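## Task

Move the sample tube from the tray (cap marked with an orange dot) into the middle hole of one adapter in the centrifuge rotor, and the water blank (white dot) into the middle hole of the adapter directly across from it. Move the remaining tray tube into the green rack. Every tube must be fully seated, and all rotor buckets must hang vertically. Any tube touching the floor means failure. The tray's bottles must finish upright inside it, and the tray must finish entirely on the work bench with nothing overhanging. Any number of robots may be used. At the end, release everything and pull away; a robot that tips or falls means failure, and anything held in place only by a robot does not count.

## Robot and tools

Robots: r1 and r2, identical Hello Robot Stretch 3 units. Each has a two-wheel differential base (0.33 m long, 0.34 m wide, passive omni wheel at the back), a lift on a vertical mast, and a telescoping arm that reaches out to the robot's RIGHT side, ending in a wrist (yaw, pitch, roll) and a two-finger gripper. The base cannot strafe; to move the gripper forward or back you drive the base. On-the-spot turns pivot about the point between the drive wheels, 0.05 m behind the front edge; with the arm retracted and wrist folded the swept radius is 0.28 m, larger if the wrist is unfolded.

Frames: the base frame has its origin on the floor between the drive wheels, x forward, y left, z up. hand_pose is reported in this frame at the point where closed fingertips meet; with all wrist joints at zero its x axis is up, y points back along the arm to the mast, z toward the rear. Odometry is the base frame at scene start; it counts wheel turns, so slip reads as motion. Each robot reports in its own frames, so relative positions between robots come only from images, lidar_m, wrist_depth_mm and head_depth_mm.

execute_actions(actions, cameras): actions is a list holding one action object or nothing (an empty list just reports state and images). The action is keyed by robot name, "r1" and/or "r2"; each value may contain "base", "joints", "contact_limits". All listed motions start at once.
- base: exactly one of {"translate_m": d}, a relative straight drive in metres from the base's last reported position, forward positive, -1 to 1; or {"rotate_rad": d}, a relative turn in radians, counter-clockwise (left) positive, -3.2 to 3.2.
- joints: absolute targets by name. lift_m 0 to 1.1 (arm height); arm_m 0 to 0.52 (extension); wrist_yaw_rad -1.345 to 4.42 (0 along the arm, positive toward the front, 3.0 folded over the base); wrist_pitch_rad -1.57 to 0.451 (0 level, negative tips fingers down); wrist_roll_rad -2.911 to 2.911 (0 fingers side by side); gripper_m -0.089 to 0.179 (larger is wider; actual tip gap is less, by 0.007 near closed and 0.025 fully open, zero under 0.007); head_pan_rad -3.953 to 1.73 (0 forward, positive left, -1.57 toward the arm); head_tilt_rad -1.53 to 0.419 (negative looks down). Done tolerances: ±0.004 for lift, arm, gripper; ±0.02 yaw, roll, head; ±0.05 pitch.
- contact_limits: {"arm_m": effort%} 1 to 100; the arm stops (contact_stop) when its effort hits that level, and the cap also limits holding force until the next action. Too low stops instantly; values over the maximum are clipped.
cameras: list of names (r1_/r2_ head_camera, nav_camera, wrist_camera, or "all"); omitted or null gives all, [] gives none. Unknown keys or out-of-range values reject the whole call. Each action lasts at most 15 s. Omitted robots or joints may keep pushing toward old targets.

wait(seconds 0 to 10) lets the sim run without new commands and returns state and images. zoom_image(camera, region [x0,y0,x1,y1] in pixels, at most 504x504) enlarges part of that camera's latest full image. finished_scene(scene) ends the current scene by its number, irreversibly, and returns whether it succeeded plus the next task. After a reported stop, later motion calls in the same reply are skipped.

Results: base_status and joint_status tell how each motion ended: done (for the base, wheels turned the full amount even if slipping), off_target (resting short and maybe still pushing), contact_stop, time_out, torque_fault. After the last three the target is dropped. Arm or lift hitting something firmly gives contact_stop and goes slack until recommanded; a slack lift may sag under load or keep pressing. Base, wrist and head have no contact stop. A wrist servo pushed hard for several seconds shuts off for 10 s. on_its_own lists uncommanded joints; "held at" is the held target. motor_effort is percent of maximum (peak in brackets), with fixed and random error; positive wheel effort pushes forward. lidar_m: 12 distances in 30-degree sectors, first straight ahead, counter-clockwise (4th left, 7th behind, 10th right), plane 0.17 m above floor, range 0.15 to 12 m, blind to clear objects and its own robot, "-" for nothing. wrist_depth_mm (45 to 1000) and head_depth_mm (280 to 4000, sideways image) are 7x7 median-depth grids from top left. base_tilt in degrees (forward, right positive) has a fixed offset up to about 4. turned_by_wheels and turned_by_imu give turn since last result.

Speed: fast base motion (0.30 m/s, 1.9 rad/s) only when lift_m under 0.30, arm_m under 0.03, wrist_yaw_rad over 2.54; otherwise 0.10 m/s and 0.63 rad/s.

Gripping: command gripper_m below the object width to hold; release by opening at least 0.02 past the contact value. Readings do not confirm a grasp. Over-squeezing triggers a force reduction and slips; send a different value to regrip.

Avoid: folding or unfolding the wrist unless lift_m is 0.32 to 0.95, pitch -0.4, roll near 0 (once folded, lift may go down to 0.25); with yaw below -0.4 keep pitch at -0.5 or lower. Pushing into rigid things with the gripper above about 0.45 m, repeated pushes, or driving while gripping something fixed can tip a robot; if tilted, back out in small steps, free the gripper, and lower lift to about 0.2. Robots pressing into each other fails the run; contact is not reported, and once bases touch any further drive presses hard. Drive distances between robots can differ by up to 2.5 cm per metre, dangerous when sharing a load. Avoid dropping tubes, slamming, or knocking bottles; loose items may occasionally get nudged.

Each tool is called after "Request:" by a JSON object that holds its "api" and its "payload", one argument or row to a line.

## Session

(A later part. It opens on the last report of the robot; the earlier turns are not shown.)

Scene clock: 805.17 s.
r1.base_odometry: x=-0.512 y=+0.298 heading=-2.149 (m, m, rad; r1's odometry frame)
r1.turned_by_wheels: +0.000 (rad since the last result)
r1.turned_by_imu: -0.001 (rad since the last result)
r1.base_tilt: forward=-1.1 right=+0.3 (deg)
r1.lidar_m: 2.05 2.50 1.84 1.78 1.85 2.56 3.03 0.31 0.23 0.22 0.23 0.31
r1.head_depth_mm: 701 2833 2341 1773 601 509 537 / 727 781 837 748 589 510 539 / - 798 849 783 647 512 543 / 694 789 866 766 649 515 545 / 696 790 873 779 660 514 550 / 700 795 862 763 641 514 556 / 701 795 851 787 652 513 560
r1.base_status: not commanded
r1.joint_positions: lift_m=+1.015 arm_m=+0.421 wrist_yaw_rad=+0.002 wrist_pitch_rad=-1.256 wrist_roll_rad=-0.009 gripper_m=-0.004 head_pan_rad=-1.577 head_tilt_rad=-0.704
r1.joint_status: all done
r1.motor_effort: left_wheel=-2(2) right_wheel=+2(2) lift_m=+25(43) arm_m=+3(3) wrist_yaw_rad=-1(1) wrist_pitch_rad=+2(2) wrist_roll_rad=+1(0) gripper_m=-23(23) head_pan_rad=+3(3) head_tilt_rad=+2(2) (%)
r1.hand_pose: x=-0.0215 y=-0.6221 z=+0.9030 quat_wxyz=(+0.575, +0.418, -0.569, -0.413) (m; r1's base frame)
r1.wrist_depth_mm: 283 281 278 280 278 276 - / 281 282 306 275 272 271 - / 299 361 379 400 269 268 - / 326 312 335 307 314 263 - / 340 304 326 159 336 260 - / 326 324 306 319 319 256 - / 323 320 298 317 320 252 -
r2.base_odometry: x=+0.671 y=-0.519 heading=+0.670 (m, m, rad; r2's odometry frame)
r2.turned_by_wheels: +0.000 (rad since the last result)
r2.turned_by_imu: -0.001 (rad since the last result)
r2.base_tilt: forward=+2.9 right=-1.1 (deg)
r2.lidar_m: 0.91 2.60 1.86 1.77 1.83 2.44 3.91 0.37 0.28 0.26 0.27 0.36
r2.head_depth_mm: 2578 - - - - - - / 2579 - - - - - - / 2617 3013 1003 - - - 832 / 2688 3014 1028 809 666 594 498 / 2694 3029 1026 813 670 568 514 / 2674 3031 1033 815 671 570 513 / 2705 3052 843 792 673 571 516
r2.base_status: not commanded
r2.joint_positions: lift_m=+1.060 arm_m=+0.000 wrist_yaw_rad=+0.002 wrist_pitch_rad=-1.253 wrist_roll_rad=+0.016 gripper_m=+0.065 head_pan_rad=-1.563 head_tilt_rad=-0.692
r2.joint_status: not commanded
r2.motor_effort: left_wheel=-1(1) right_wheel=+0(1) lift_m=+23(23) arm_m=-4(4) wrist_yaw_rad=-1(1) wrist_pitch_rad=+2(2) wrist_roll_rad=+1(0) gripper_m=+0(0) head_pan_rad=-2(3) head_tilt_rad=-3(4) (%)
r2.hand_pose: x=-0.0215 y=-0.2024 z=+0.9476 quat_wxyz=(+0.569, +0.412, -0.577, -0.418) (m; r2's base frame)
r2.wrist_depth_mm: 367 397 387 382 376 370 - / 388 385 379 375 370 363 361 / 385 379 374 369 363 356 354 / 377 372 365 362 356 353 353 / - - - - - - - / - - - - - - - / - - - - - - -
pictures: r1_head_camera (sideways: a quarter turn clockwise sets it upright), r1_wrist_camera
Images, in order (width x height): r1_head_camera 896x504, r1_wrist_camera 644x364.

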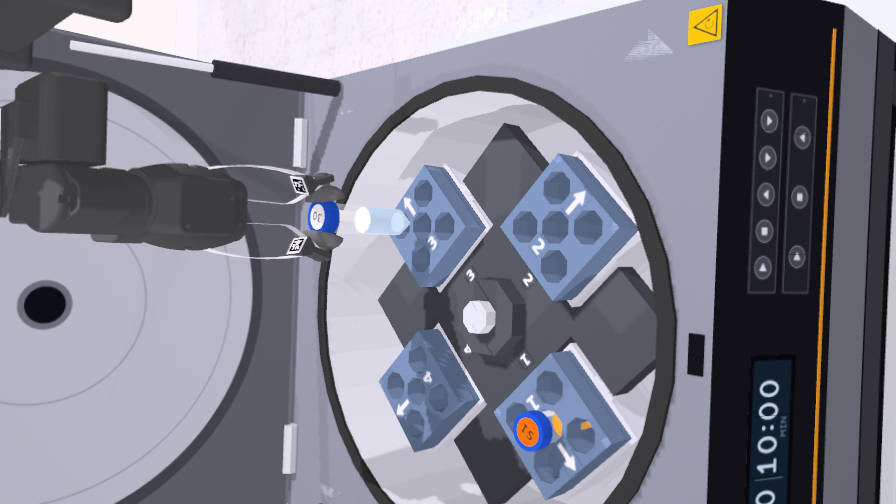

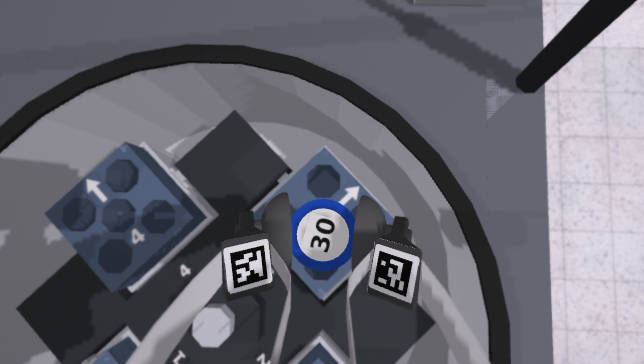

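Request:
{"api": "zoom_image", "payload": {
  "camera": "r1_wrist_camera",
  "region": [220, 120, 440, 320]
}}

Request:
{"api": "zoom_image", "payload": {
  "camera": "r1_head_camera",
  "region": [290, 140, 510, 310]
}}

Region (220, 120, 440, 320) of r1_wrist_camera's 644x364 image, scaled by 2.291; it fills the top 458 rows of this view, and the rest is white.

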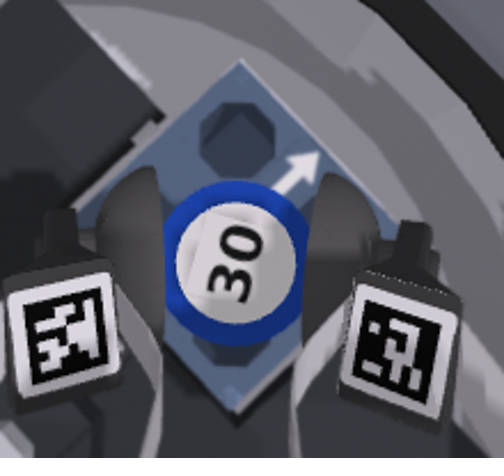

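Region (290, 140, 510, 310) of r1_head_camera's 896x504 image, scaled by 2.291, with more detail than that image has; it fills the top 389 rows of this view, and the rest is white.

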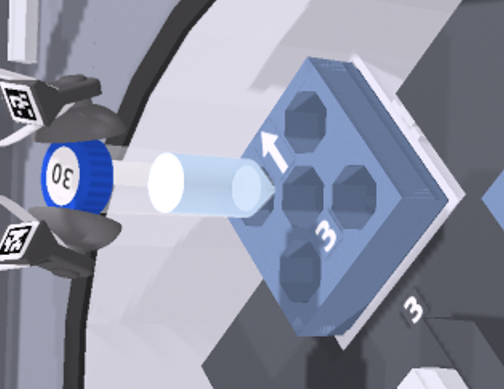

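Request:
{"api": "execute_actions", "payload": {
  "actions": [
    {"r1": {"base": {"translate_m": 0.0015}, "joints": {"lift_m": 0.96, "arm_m": 0.422}}}
  ],
  "cameras": ["r1_wrist_camera", "r1_head_camera"]
}}

Scene clock: 824.80 s.
r1.base_odometry: x=-0.513 y=+0.296 heading=-2.149 (m, m, rad; r1's odometry frame)
r1.turned_by_wheels: +0.000 (rad since the last result)
r1.turned_by_imu: -0.001 (rad since the last result)
r1.base_tilt: forward=-1.0 right=+0.3 (deg)
r1.lidar_m: 2.05 2.50 1.84 1.78 1.85 2.56 3.04 0.31 0.23 0.22 0.23 0.32
r1.head_depth_mm: - 752 2303 1774 589 510 540 / - 797 839 751 588 509 540 / - - 844 781 645 513 543 / 693 789 860 765 645 514 544 / 699 791 874 778 660 515 550 / 699 793 861 765 639 513 556 / 701 800 856 784 653 513 561
r1.base_status: done
r1.joint_positions: lift_m=+0.960 arm_m=+0.422 wrist_yaw_rad=+0.002 wrist_pitch_rad=-1.256 wrist_roll_rad=-0.009 gripper_m=-0.004 head_pan_rad=-1.577 head_tilt_rad=-0.704
r1.joint_status: all done
r1.motor_effort: left_wheel=-2(4) right_wheel=+2(7) lift_m=+26(25) arm_m=+3(3) wrist_yaw_rad=-2(2) wrist_pitch_rad=+2(2) wrist_roll_rad=+0(0) gripper_m=-23(22) head_pan_rad=+3(3) head_tilt_rad=+2(2) (%)
r1.hand_pose: x=-0.0215 y=-0.6232 z=+0.8480 quat_wxyz=(+0.575, +0.418, -0.569, -0.413) (m; r1's base frame)
r1.wrist_depth_mm: 224 222 219 220 220 218 215 / 248 280 303 249 215 214 214 / 284 331 278 383 228 212 211 / 252 265 276 248 300 209 208 / 255 259 271 158 331 206 205 / 253 269 267 249 324 220 202 / 268 265 245 262 262 215 199
r2.base_odometry: x=+0.671 y=-0.519 heading=+0.670 (m, m, rad; r2's odometry frame)
r2.turned_by_wheels: +0.000 (rad since the last result)
r2.turned_by_imu: -0.001 (rad since the last result)
r2.base_tilt: forward=+2.8 right=-1.0 (deg)
r2.lidar_m: 0.91 2.60 1.85 1.77 1.82 2.44 3.90 0.37 0.28 0.26 0.27 0.36
r2.head_depth_mm: 2555 - - - - - - / 2572 - - - - - - / 2652 2997 1005 - - - 832 / 2692 3027 1027 812 668 595 499 / 2691 3027 1030 813 669 569 513 / 2711 3040 1035 816 669 570 514 / 2686 3026 846 791 672 571 515
r2.base_status: not commanded
r2.joint_positions: lift_m=+1.060 arm_m=+0.000 wrist_yaw_rad=+0.002 wrist_pitch_rad=-1.253 wrist_roll_rad=+0.016 gripper_m=+0.065 head_pan_rad=-1.563 head_tilt_rad=-0.692
r2.joint_status: not commanded
r2.motor_effort: left_wheel=-1(1) right_wheel=+1(0) lift_m=+23(22) arm_m=-3(4) wrist_yaw_rad=-1(1) wrist_pitch_rad=+2(2) wrist_roll_rad=+1(1) gripper_m=+0(1) head_pan_rad=-2(2) head_tilt_rad=-4(4) (%)
r2.hand_pose: x=-0.0215 y=-0.2024 z=+0.9476 quat_wxyz=(+0.569, +0.412, -0.577, -0.418) (m; r2's base frame)
r2.wrist_depth_mm: 369 394 389 383 377 369 - / 389 386 378 372 368 364 361 / 385 378 375 368 362 355 353 / 380 373 368 360 356 351 356 / - - - - - - - / - - - - - - - / - - - - - - -
pictures: r1_head_camera (sideways: a quarter turn clockwise sets it upright), r1_wrist_camera
Images, in order (width x height): r1_head_camera 896x504, r1_wrist_camera 644x364.

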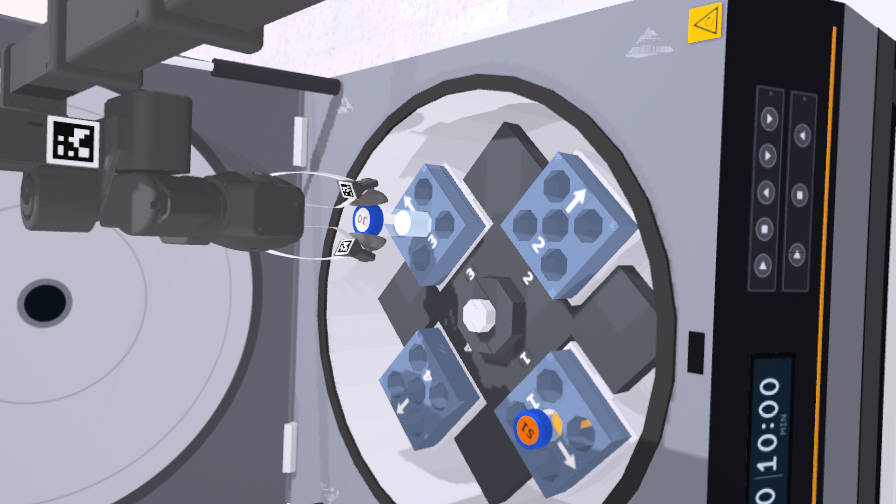

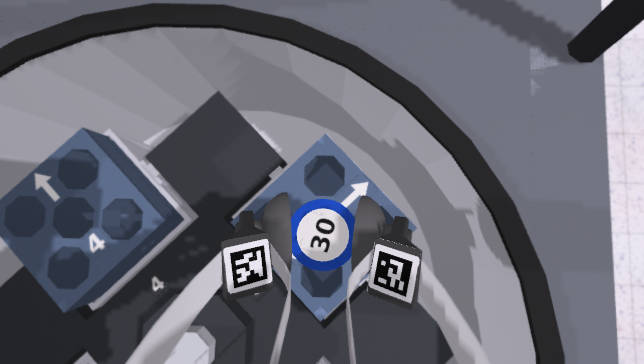

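Request:
{"api": "execute_actions", "payload": {
  "actions": [
    {"r1": {"joints": {"lift_m": 0.908}}}
  ],
  "cameras": ["r1_wrist_camera", "r1_head_camera"]
}}

Scene clock: 830.67 s.
r1.base_odometry: x=-0.513 y=+0.296 heading=-2.149 (m, m, rad; r1's odometry frame)
r1.turned_by_wheels: +0.000 (rad since the last result)
r1.turned_by_imu: -0.001 (rad since the last result)
r1.base_tilt: forward=-1.0 right=+0.3 (deg)
r1.lidar_m: 2.05 2.49 1.84 1.78 1.85 2.56 3.03 0.31 0.23 0.22 0.23 0.32
r1.head_depth_mm: 700 - - 745 590 510 539 / 680 - 837 750 587 510 540 / 682 - 847 768 643 512 543 / 694 789 866 765 649 514 545 / 699 792 871 778 658 514 552 / 697 795 859 763 642 513 556 / 703 796 854 782 651 513 561
r1.base_status: not commanded
r1.joint_positions: lift_m=+0.908 arm_m=+0.422 wrist_yaw_rad=+0.002 wrist_pitch_rad=-1.256 wrist_roll_rad=-0.009 gripper_m=-0.004 head_pan_rad=-1.577 head_tilt_rad=-0.704
r1.joint_status: all done
r1.motor_effort: left_wheel=-1(1) right_wheel=+2(2) lift_m=+25(30) arm_m=+3(3) wrist_yaw_rad=-2(2) wrist_pitch_rad=+2(2) wrist_roll_rad=+0(0) gripper_m=-23(23) head_pan_rad=+4(2) head_tilt_rad=+2(2) (%)
r1.hand_pose: x=-0.0215 y=-0.6232 z=+0.7960 quat_wxyz=(+0.575, +0.418, -0.569, -0.413) (m; r1's base frame)
r1.wrist_depth_mm: 204 219 216 180 162 163 161 / 248 277 281 250 172 159 160 / 219 228 226 325 228 157 157 / 196 224 221 194 263 170 155 / 196 219 217 159 271 198 152 / 199 217 214 192 322 221 150 / 215 194 211 210 209 216 149
r2.base_odometry: x=+0.671 y=-0.519 heading=+0.670 (m, m, rad; r2's odometry frame)
r2.turned_by_wheels: +0.000 (rad since the last result)
r2.turned_by_imu: -0.001 (rad since the last result)
r2.base_tilt: forward=+2.8 right=-1.0 (deg)
r2.lidar_m: 0.91 2.60 1.85 1.77 1.82 2.43 3.91 0.37 0.28 0.26 0.27 0.36
r2.head_depth_mm: 2546 - - - - - - / 2577 - - - - - - / 2630 2970 1008 - - - 832 / 2695 2974 1026 813 667 594 500 / 2689 3024 1032 811 668 569 512 / 2694 3012 1033 812 671 570 514 / 2716 3042 841 792 673 570 515
r2.base_status: not commanded
r2.joint_positions: lift_m=+1.060 arm_m=+0.000 wrist_yaw_rad=+0.002 wrist_pitch_rad=-1.253 wrist_roll_rad=+0.016 gripper_m=+0.065 head_pan_rad=-1.563 head_tilt_rad=-0.692
r2.joint_status: not commanded
r2.motor_effort: left_wheel=-1(1) right_wheel=+1(1) lift_m=+23(23) arm_m=-4(3) wrist_yaw_rad=-1(1) wrist_pitch_rad=+2(2) wrist_roll_rad=+0(0) gripper_m=+0(0) head_pan_rad=-3(3) head_tilt_rad=-4(4) (%)
r2.hand_pose: x=-0.0215 y=-0.2024 z=+0.9476 quat_wxyz=(+0.569, +0.412, -0.577, -0.418) (m; r2's base frame)
r2.wrist_depth_mm: 371 392 387 381 374 371 - / 388 384 381 375 367 362 362 / 382 374 373 366 362 356 357 / 377 371 368 357 358 349 354 / - - - - - - - / - - - - - - - / - - - - - - -
pictures: r1_head_camera (sideways: a quarter turn clockwise sets it upright), r1_wrist_camera
Images, in order (width x height): r1_head_camera 896x504, r1_wrist_camera 644x364.

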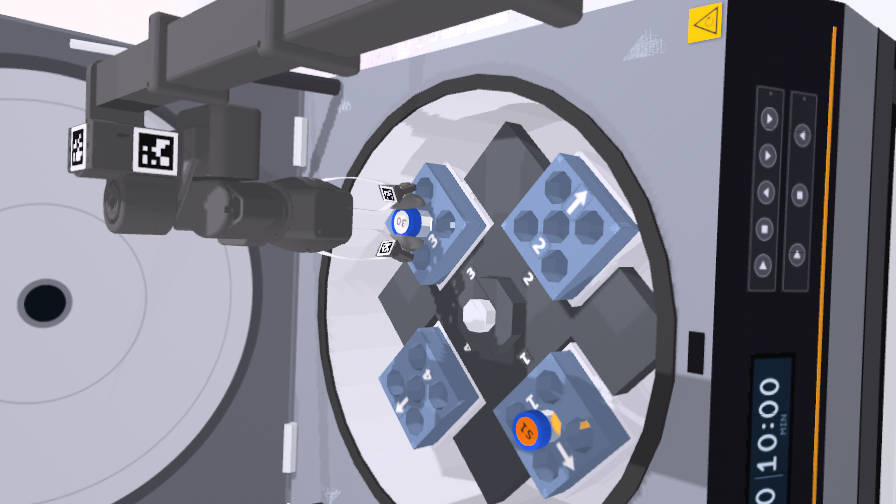

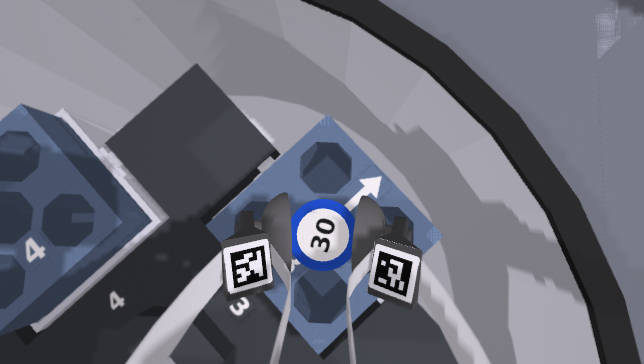

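Request:
{"api": "execute_actions", "payload": {
  "actions": [
    {"r1": {"joints": {"lift_m": 0.905, "gripper_m": 0.065}}}
  ],
  "cameras": ["r1_wrist_camera", "r1_head_camera"]
}}

Scene clock: 836.43 s.
r1.base_odometry: x=-0.513 y=+0.296 heading=-2.149 (m, m, rad; r1's odometry frame)
r1.turned_by_wheels: +0.000 (rad since the last result)
r1.turned_by_imu: -0.001 (rad since the last result)
r1.base_tilt: forward=-1.0 right=+0.3 (deg)
r1.lidar_m: 2.04 2.50 1.84 1.78 1.86 2.57 3.03 0.31 0.23 0.22 0.23 0.31
r1.head_depth_mm: 702 - - 731 591 509 540 / 679 - 839 748 588 511 541 / 680 - 836 769 646 513 544 / 695 789 865 764 650 514 545 / 700 791 877 777 660 514 551 / 700 796 859 763 641 513 556 / 702 799 851 784 649 514 560
r1.base_status: not commanded
r1.joint_positions: lift_m=+0.905 arm_m=+0.422 wrist_yaw_rad=+0.002 wrist_pitch_rad=-1.253 wrist_roll_rad=-0.009 gripper_m=+0.065 head_pan_rad=-1.577 head_tilt_rad=-0.704
r1.joint_status: all done
r1.motor_effort: left_wheel=-1(2) right_wheel=+2(2) lift_m=+24(25) arm_m=+3(3) wrist_yaw_rad=-1(2) wrist_pitch_rad=+1(2) wrist_roll_rad=+0(0) gripper_m=-1(100) head_pan_rad=+3(3) head_tilt_rad=+2(2) (%)
r1.hand_pose: x=-0.0215 y=-0.6239 z=+0.7932 quat_wxyz=(+0.576, +0.417, -0.569, -0.412) (m; r1's base frame)
r1.wrist_depth_mm: 202 217 213 179 159 160 160 / 246 272 271 247 172 157 157 / 220 224 223 320 227 154 154 / 194 220 220 191 258 169 151 / 196 215 218 158 276 196 149 / 198 215 210 185 209 210 147 / 212 191 207 207 207 208 146
r2.base_odometry: x=+0.671 y=-0.519 heading=+0.670 (m, m, rad; r2's odometry frame)
r2.turned_by_wheels: +0.000 (rad since the last result)
r2.turned_by_imu: -0.001 (rad since the last result)
r2.base_tilt: forward=+2.8 right=-1.1 (deg)
r2.lidar_m: 0.91 2.60 1.86 1.77 1.82 2.43 3.91 0.37 0.28 0.26 0.27 0.36
r2.head_depth_mm: 2552 - - - - - - / 2568 - - - - - - / 2635 3010 1007 - - - 833 / 2663 2984 1027 807 669 593 498 / 2669 3008 1032 811 670 568 513 / 2712 3037 1033 816 672 570 514 / 2689 3040 843 792 670 571 515
r2.base_status: not commanded
r2.joint_positions: lift_m=+1.060 arm_m=+0.000 wrist_yaw_rad=+0.002 wrist_pitch_rad=-1.253 wrist_roll_rad=+0.016 gripper_m=+0.065 head_pan_rad=-1.563 head_tilt_rad=-0.692
r2.joint_status: not commanded
r2.motor_effort: left_wheel=-1(1) right_wheel=+1(1) lift_m=+23(22) arm_m=-4(4) wrist_yaw_rad=-1(0) wrist_pitch_rad=+2(2) wrist_roll_rad=+1(0) gripper_m=+0(0) head_pan_rad=-3(3) head_tilt_rad=-4(3) (%)
r2.hand_pose: x=-0.0215 y=-0.2024 z=+0.9476 quat_wxyz=(+0.569, +0.412, -0.577, -0.418) (m; r2's base frame)
r2.wrist_depth_mm: 368 391 385 383 376 370 - / 390 388 377 374 368 365 360 / 384 380 374 368 362 359 354 / 372 373 367 362 357 351 357 / - - - - - - - / - - - - - - - / - - - - - - -
pictures: r1_head_camera (sideways: a quarter turn clockwise sets it upright), r1_wrist_camera
Images, in order (width x height): r1_head_camera 896x504, r1_wrist_camera 644x364.

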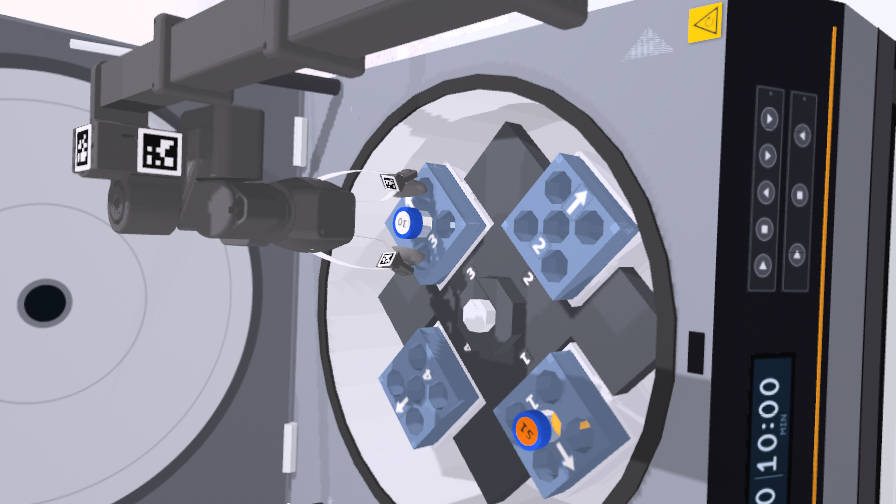

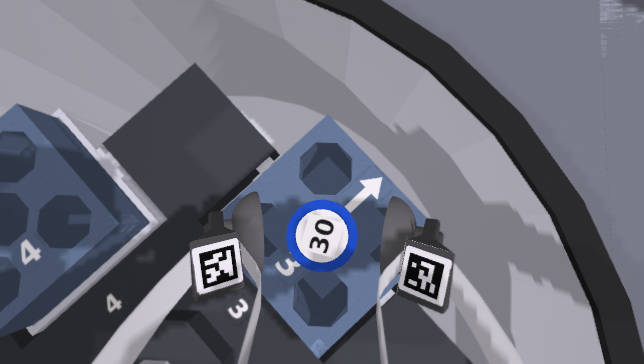

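Request:
{"api": "execute_actions", "payload": {
  "actions": [
    {"r1": {"joints": {"lift_m": 1.05, "arm_m": 0.03}}}
  ]
}}

Scene clock: 854.93 s.
r1.base_odometry: x=-0.513 y=+0.296 heading=-2.149 (m, m, rad; r1's odometry frame)
r1.turned_by_wheels: +0.000 (rad since the last result)
r1.turned_by_imu: -0.001 (rad since the last result)
r1.base_tilt: forward=-1.0 right=+0.3 (deg)
r1.lidar_m: 2.05 2.50 1.85 1.78 1.85 2.56 3.03 0.31 0.23 0.22 0.23 0.31
r1.head_depth_mm: - - - - 576 509 539 / - - - - - 505 540 / - - - - - 510 544 / 694 787 875 770 657 508 545 / 699 790 877 778 659 513 549 / 698 795 865 762 641 514 555 / 703 800 853 786 654 514 561
r1.base_status: not commanded
r1.joint_positions: lift_m=+1.050 arm_m=+0.030 wrist_yaw_rad=+0.002 wrist_pitch_rad=-1.253 wrist_roll_rad=-0.009 gripper_m=+0.065 head_pan_rad=-1.577 head_tilt_rad=-0.704
r1.joint_status: all done
r1.motor_effort: left_wheel=-1(2) right_wheel=+1(2) lift_m=+48(52) arm_m=-4(5) wrist_yaw_rad=-1(2) wrist_pitch_rad=+1(1) wrist_roll_rad=+0(0) gripper_m=-1(0) head_pan_rad=+3(4) head_tilt_rad=+2(2) (%)
r1.hand_pose: x=-0.0215 y=-0.2325 z=+0.9373 quat_wxyz=(+0.576, +0.417, -0.569, -0.412) (m; r1's base frame)
r1.wrist_depth_mm: 355 360 386 357 372 318 - / 317 398 378 379 311 310 - / 312 308 376 306 304 307 - / 322 319 309 303 303 332 - / - - 560 569 394 - - / - - - - - - - / - - - - - - -
r2.base_odometry: x=+0.671 y=-0.519 heading=+0.670 (m, m, rad; r2's odometry frame)
r2.turned_by_wheels: +0.000 (rad since the last result)
r2.turned_by_imu: -0.001 (rad since the last result)
r2.base_tilt: forward=+2.9 right=-1.0 (deg)
r2.lidar_m: 0.91 2.59 1.85 1.77 1.82 2.44 3.90 0.37 0.28 0.26 0.27 0.36
r2.head_depth_mm: 2577 - - - - - - / 2557 - - - - - - / 2636 3002 1006 - - - 832 / 2678 3033 1023 809 668 593 499 / 2706 3037 1031 811 670 568 513 / 2666 3062 1038 813 668 570 514 / 2714 3092 841 790 672 571 515
r2.base_status: not commanded
r2.joint_positions: lift_m=+1.060 arm_m=+0.000 wrist_yaw_rad=+0.002 wrist_pitch_rad=-1.253 wrist_roll_rad=+0.016 gripper_m=+0.065 head_pan_rad=-1.563 head_tilt_rad=-0.692
r2.joint_status: not commanded
r2.motor_effort: left_wheel=-1(1) right_wheel=+1(1) lift_m=+23(23) arm_m=-3(4) wrist_yaw_rad=-1(1) wrist_pitch_rad=+2(2) wrist_roll_rad=+1(1) gripper_m=+1(1) head_pan_rad=-2(3) head_tilt_rad=-4(4) (%)
r2.hand_pose: x=-0.0215 y=-0.2024 z=+0.9476 quat_wxyz=(+0.569, +0.412, -0.577, -0.418) (m; r2's base frame)
r2.wrist_depth_mm: 369 391 388 382 374 368 - / 393 387 377 374 370 360 362 / 382 376 373 365 361 356 356 / 376 370 364 358 355 351 356 / - - - - - - - / - - - - - - - / - - - - - - -
pictures: r1_head_camera (sideways: a quarter turn clockwise sets it upright), r1_nav_camera (sideways: a quarter turn counterclockwise sets it upright), r1_wrist_camera, r2_head_camera (sideways: a quarter turn clockwise sets it upright), r2_nav_camera (sideways: a quarter turn counterclockwise sets it upright), r2_wrist_camera
Images, in order (width x height): r1_head_camera 896x504, r1_nav_camera 672x504, r1_wrist_camera 644x364, r2_head_camera 896x504, r2_nav_camera 672x504, r2_wrist_camera 644x364.

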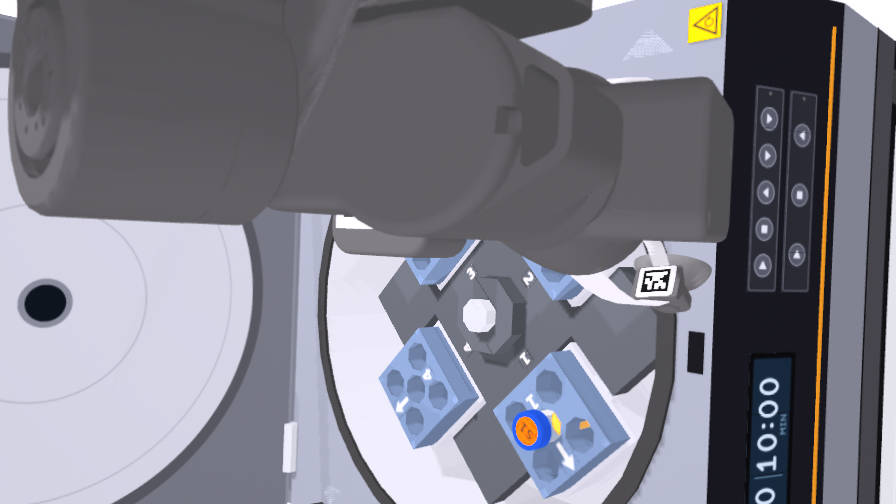

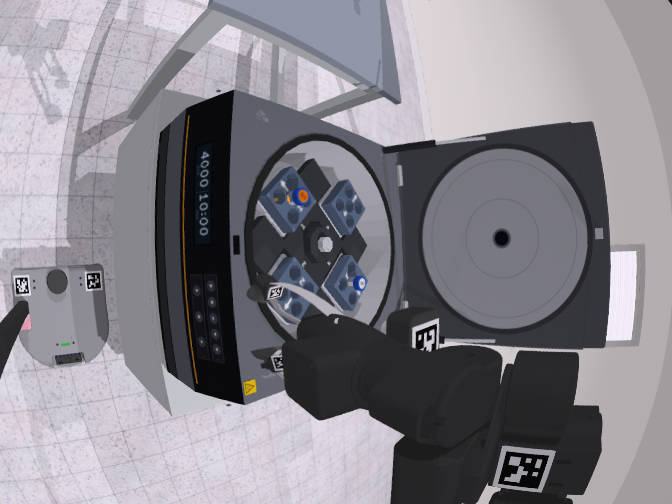

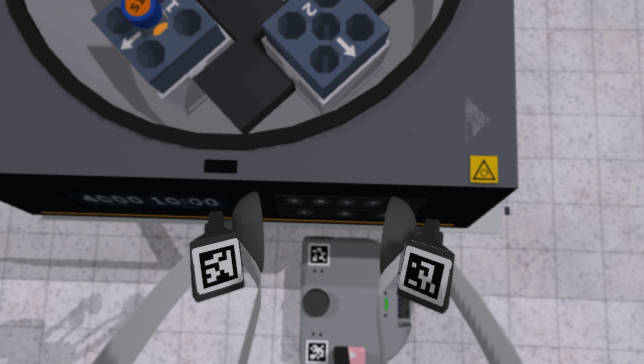

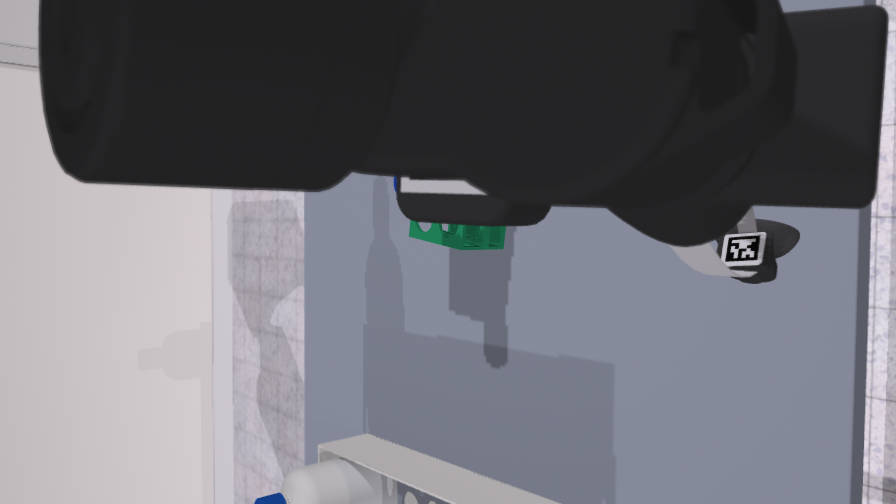

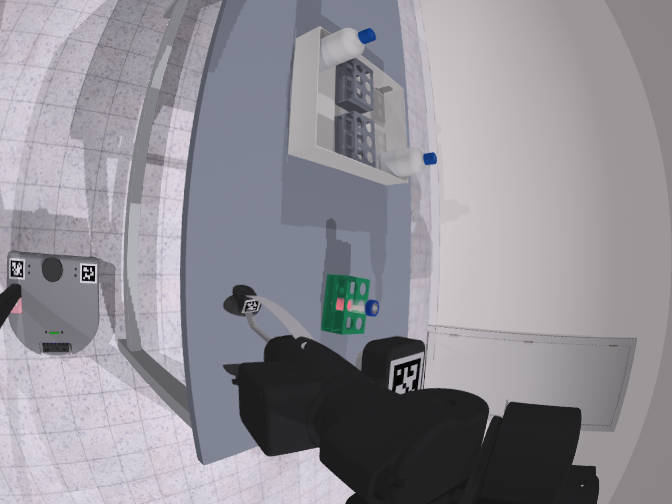

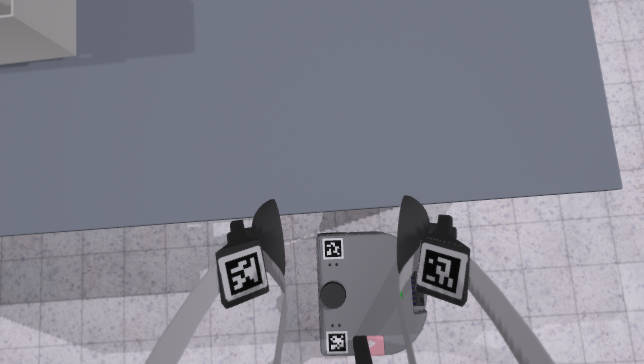

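Request:
{"api": "finished_scene", "payload": {
  "scene": 1
}}

The scene is finished: the task was done.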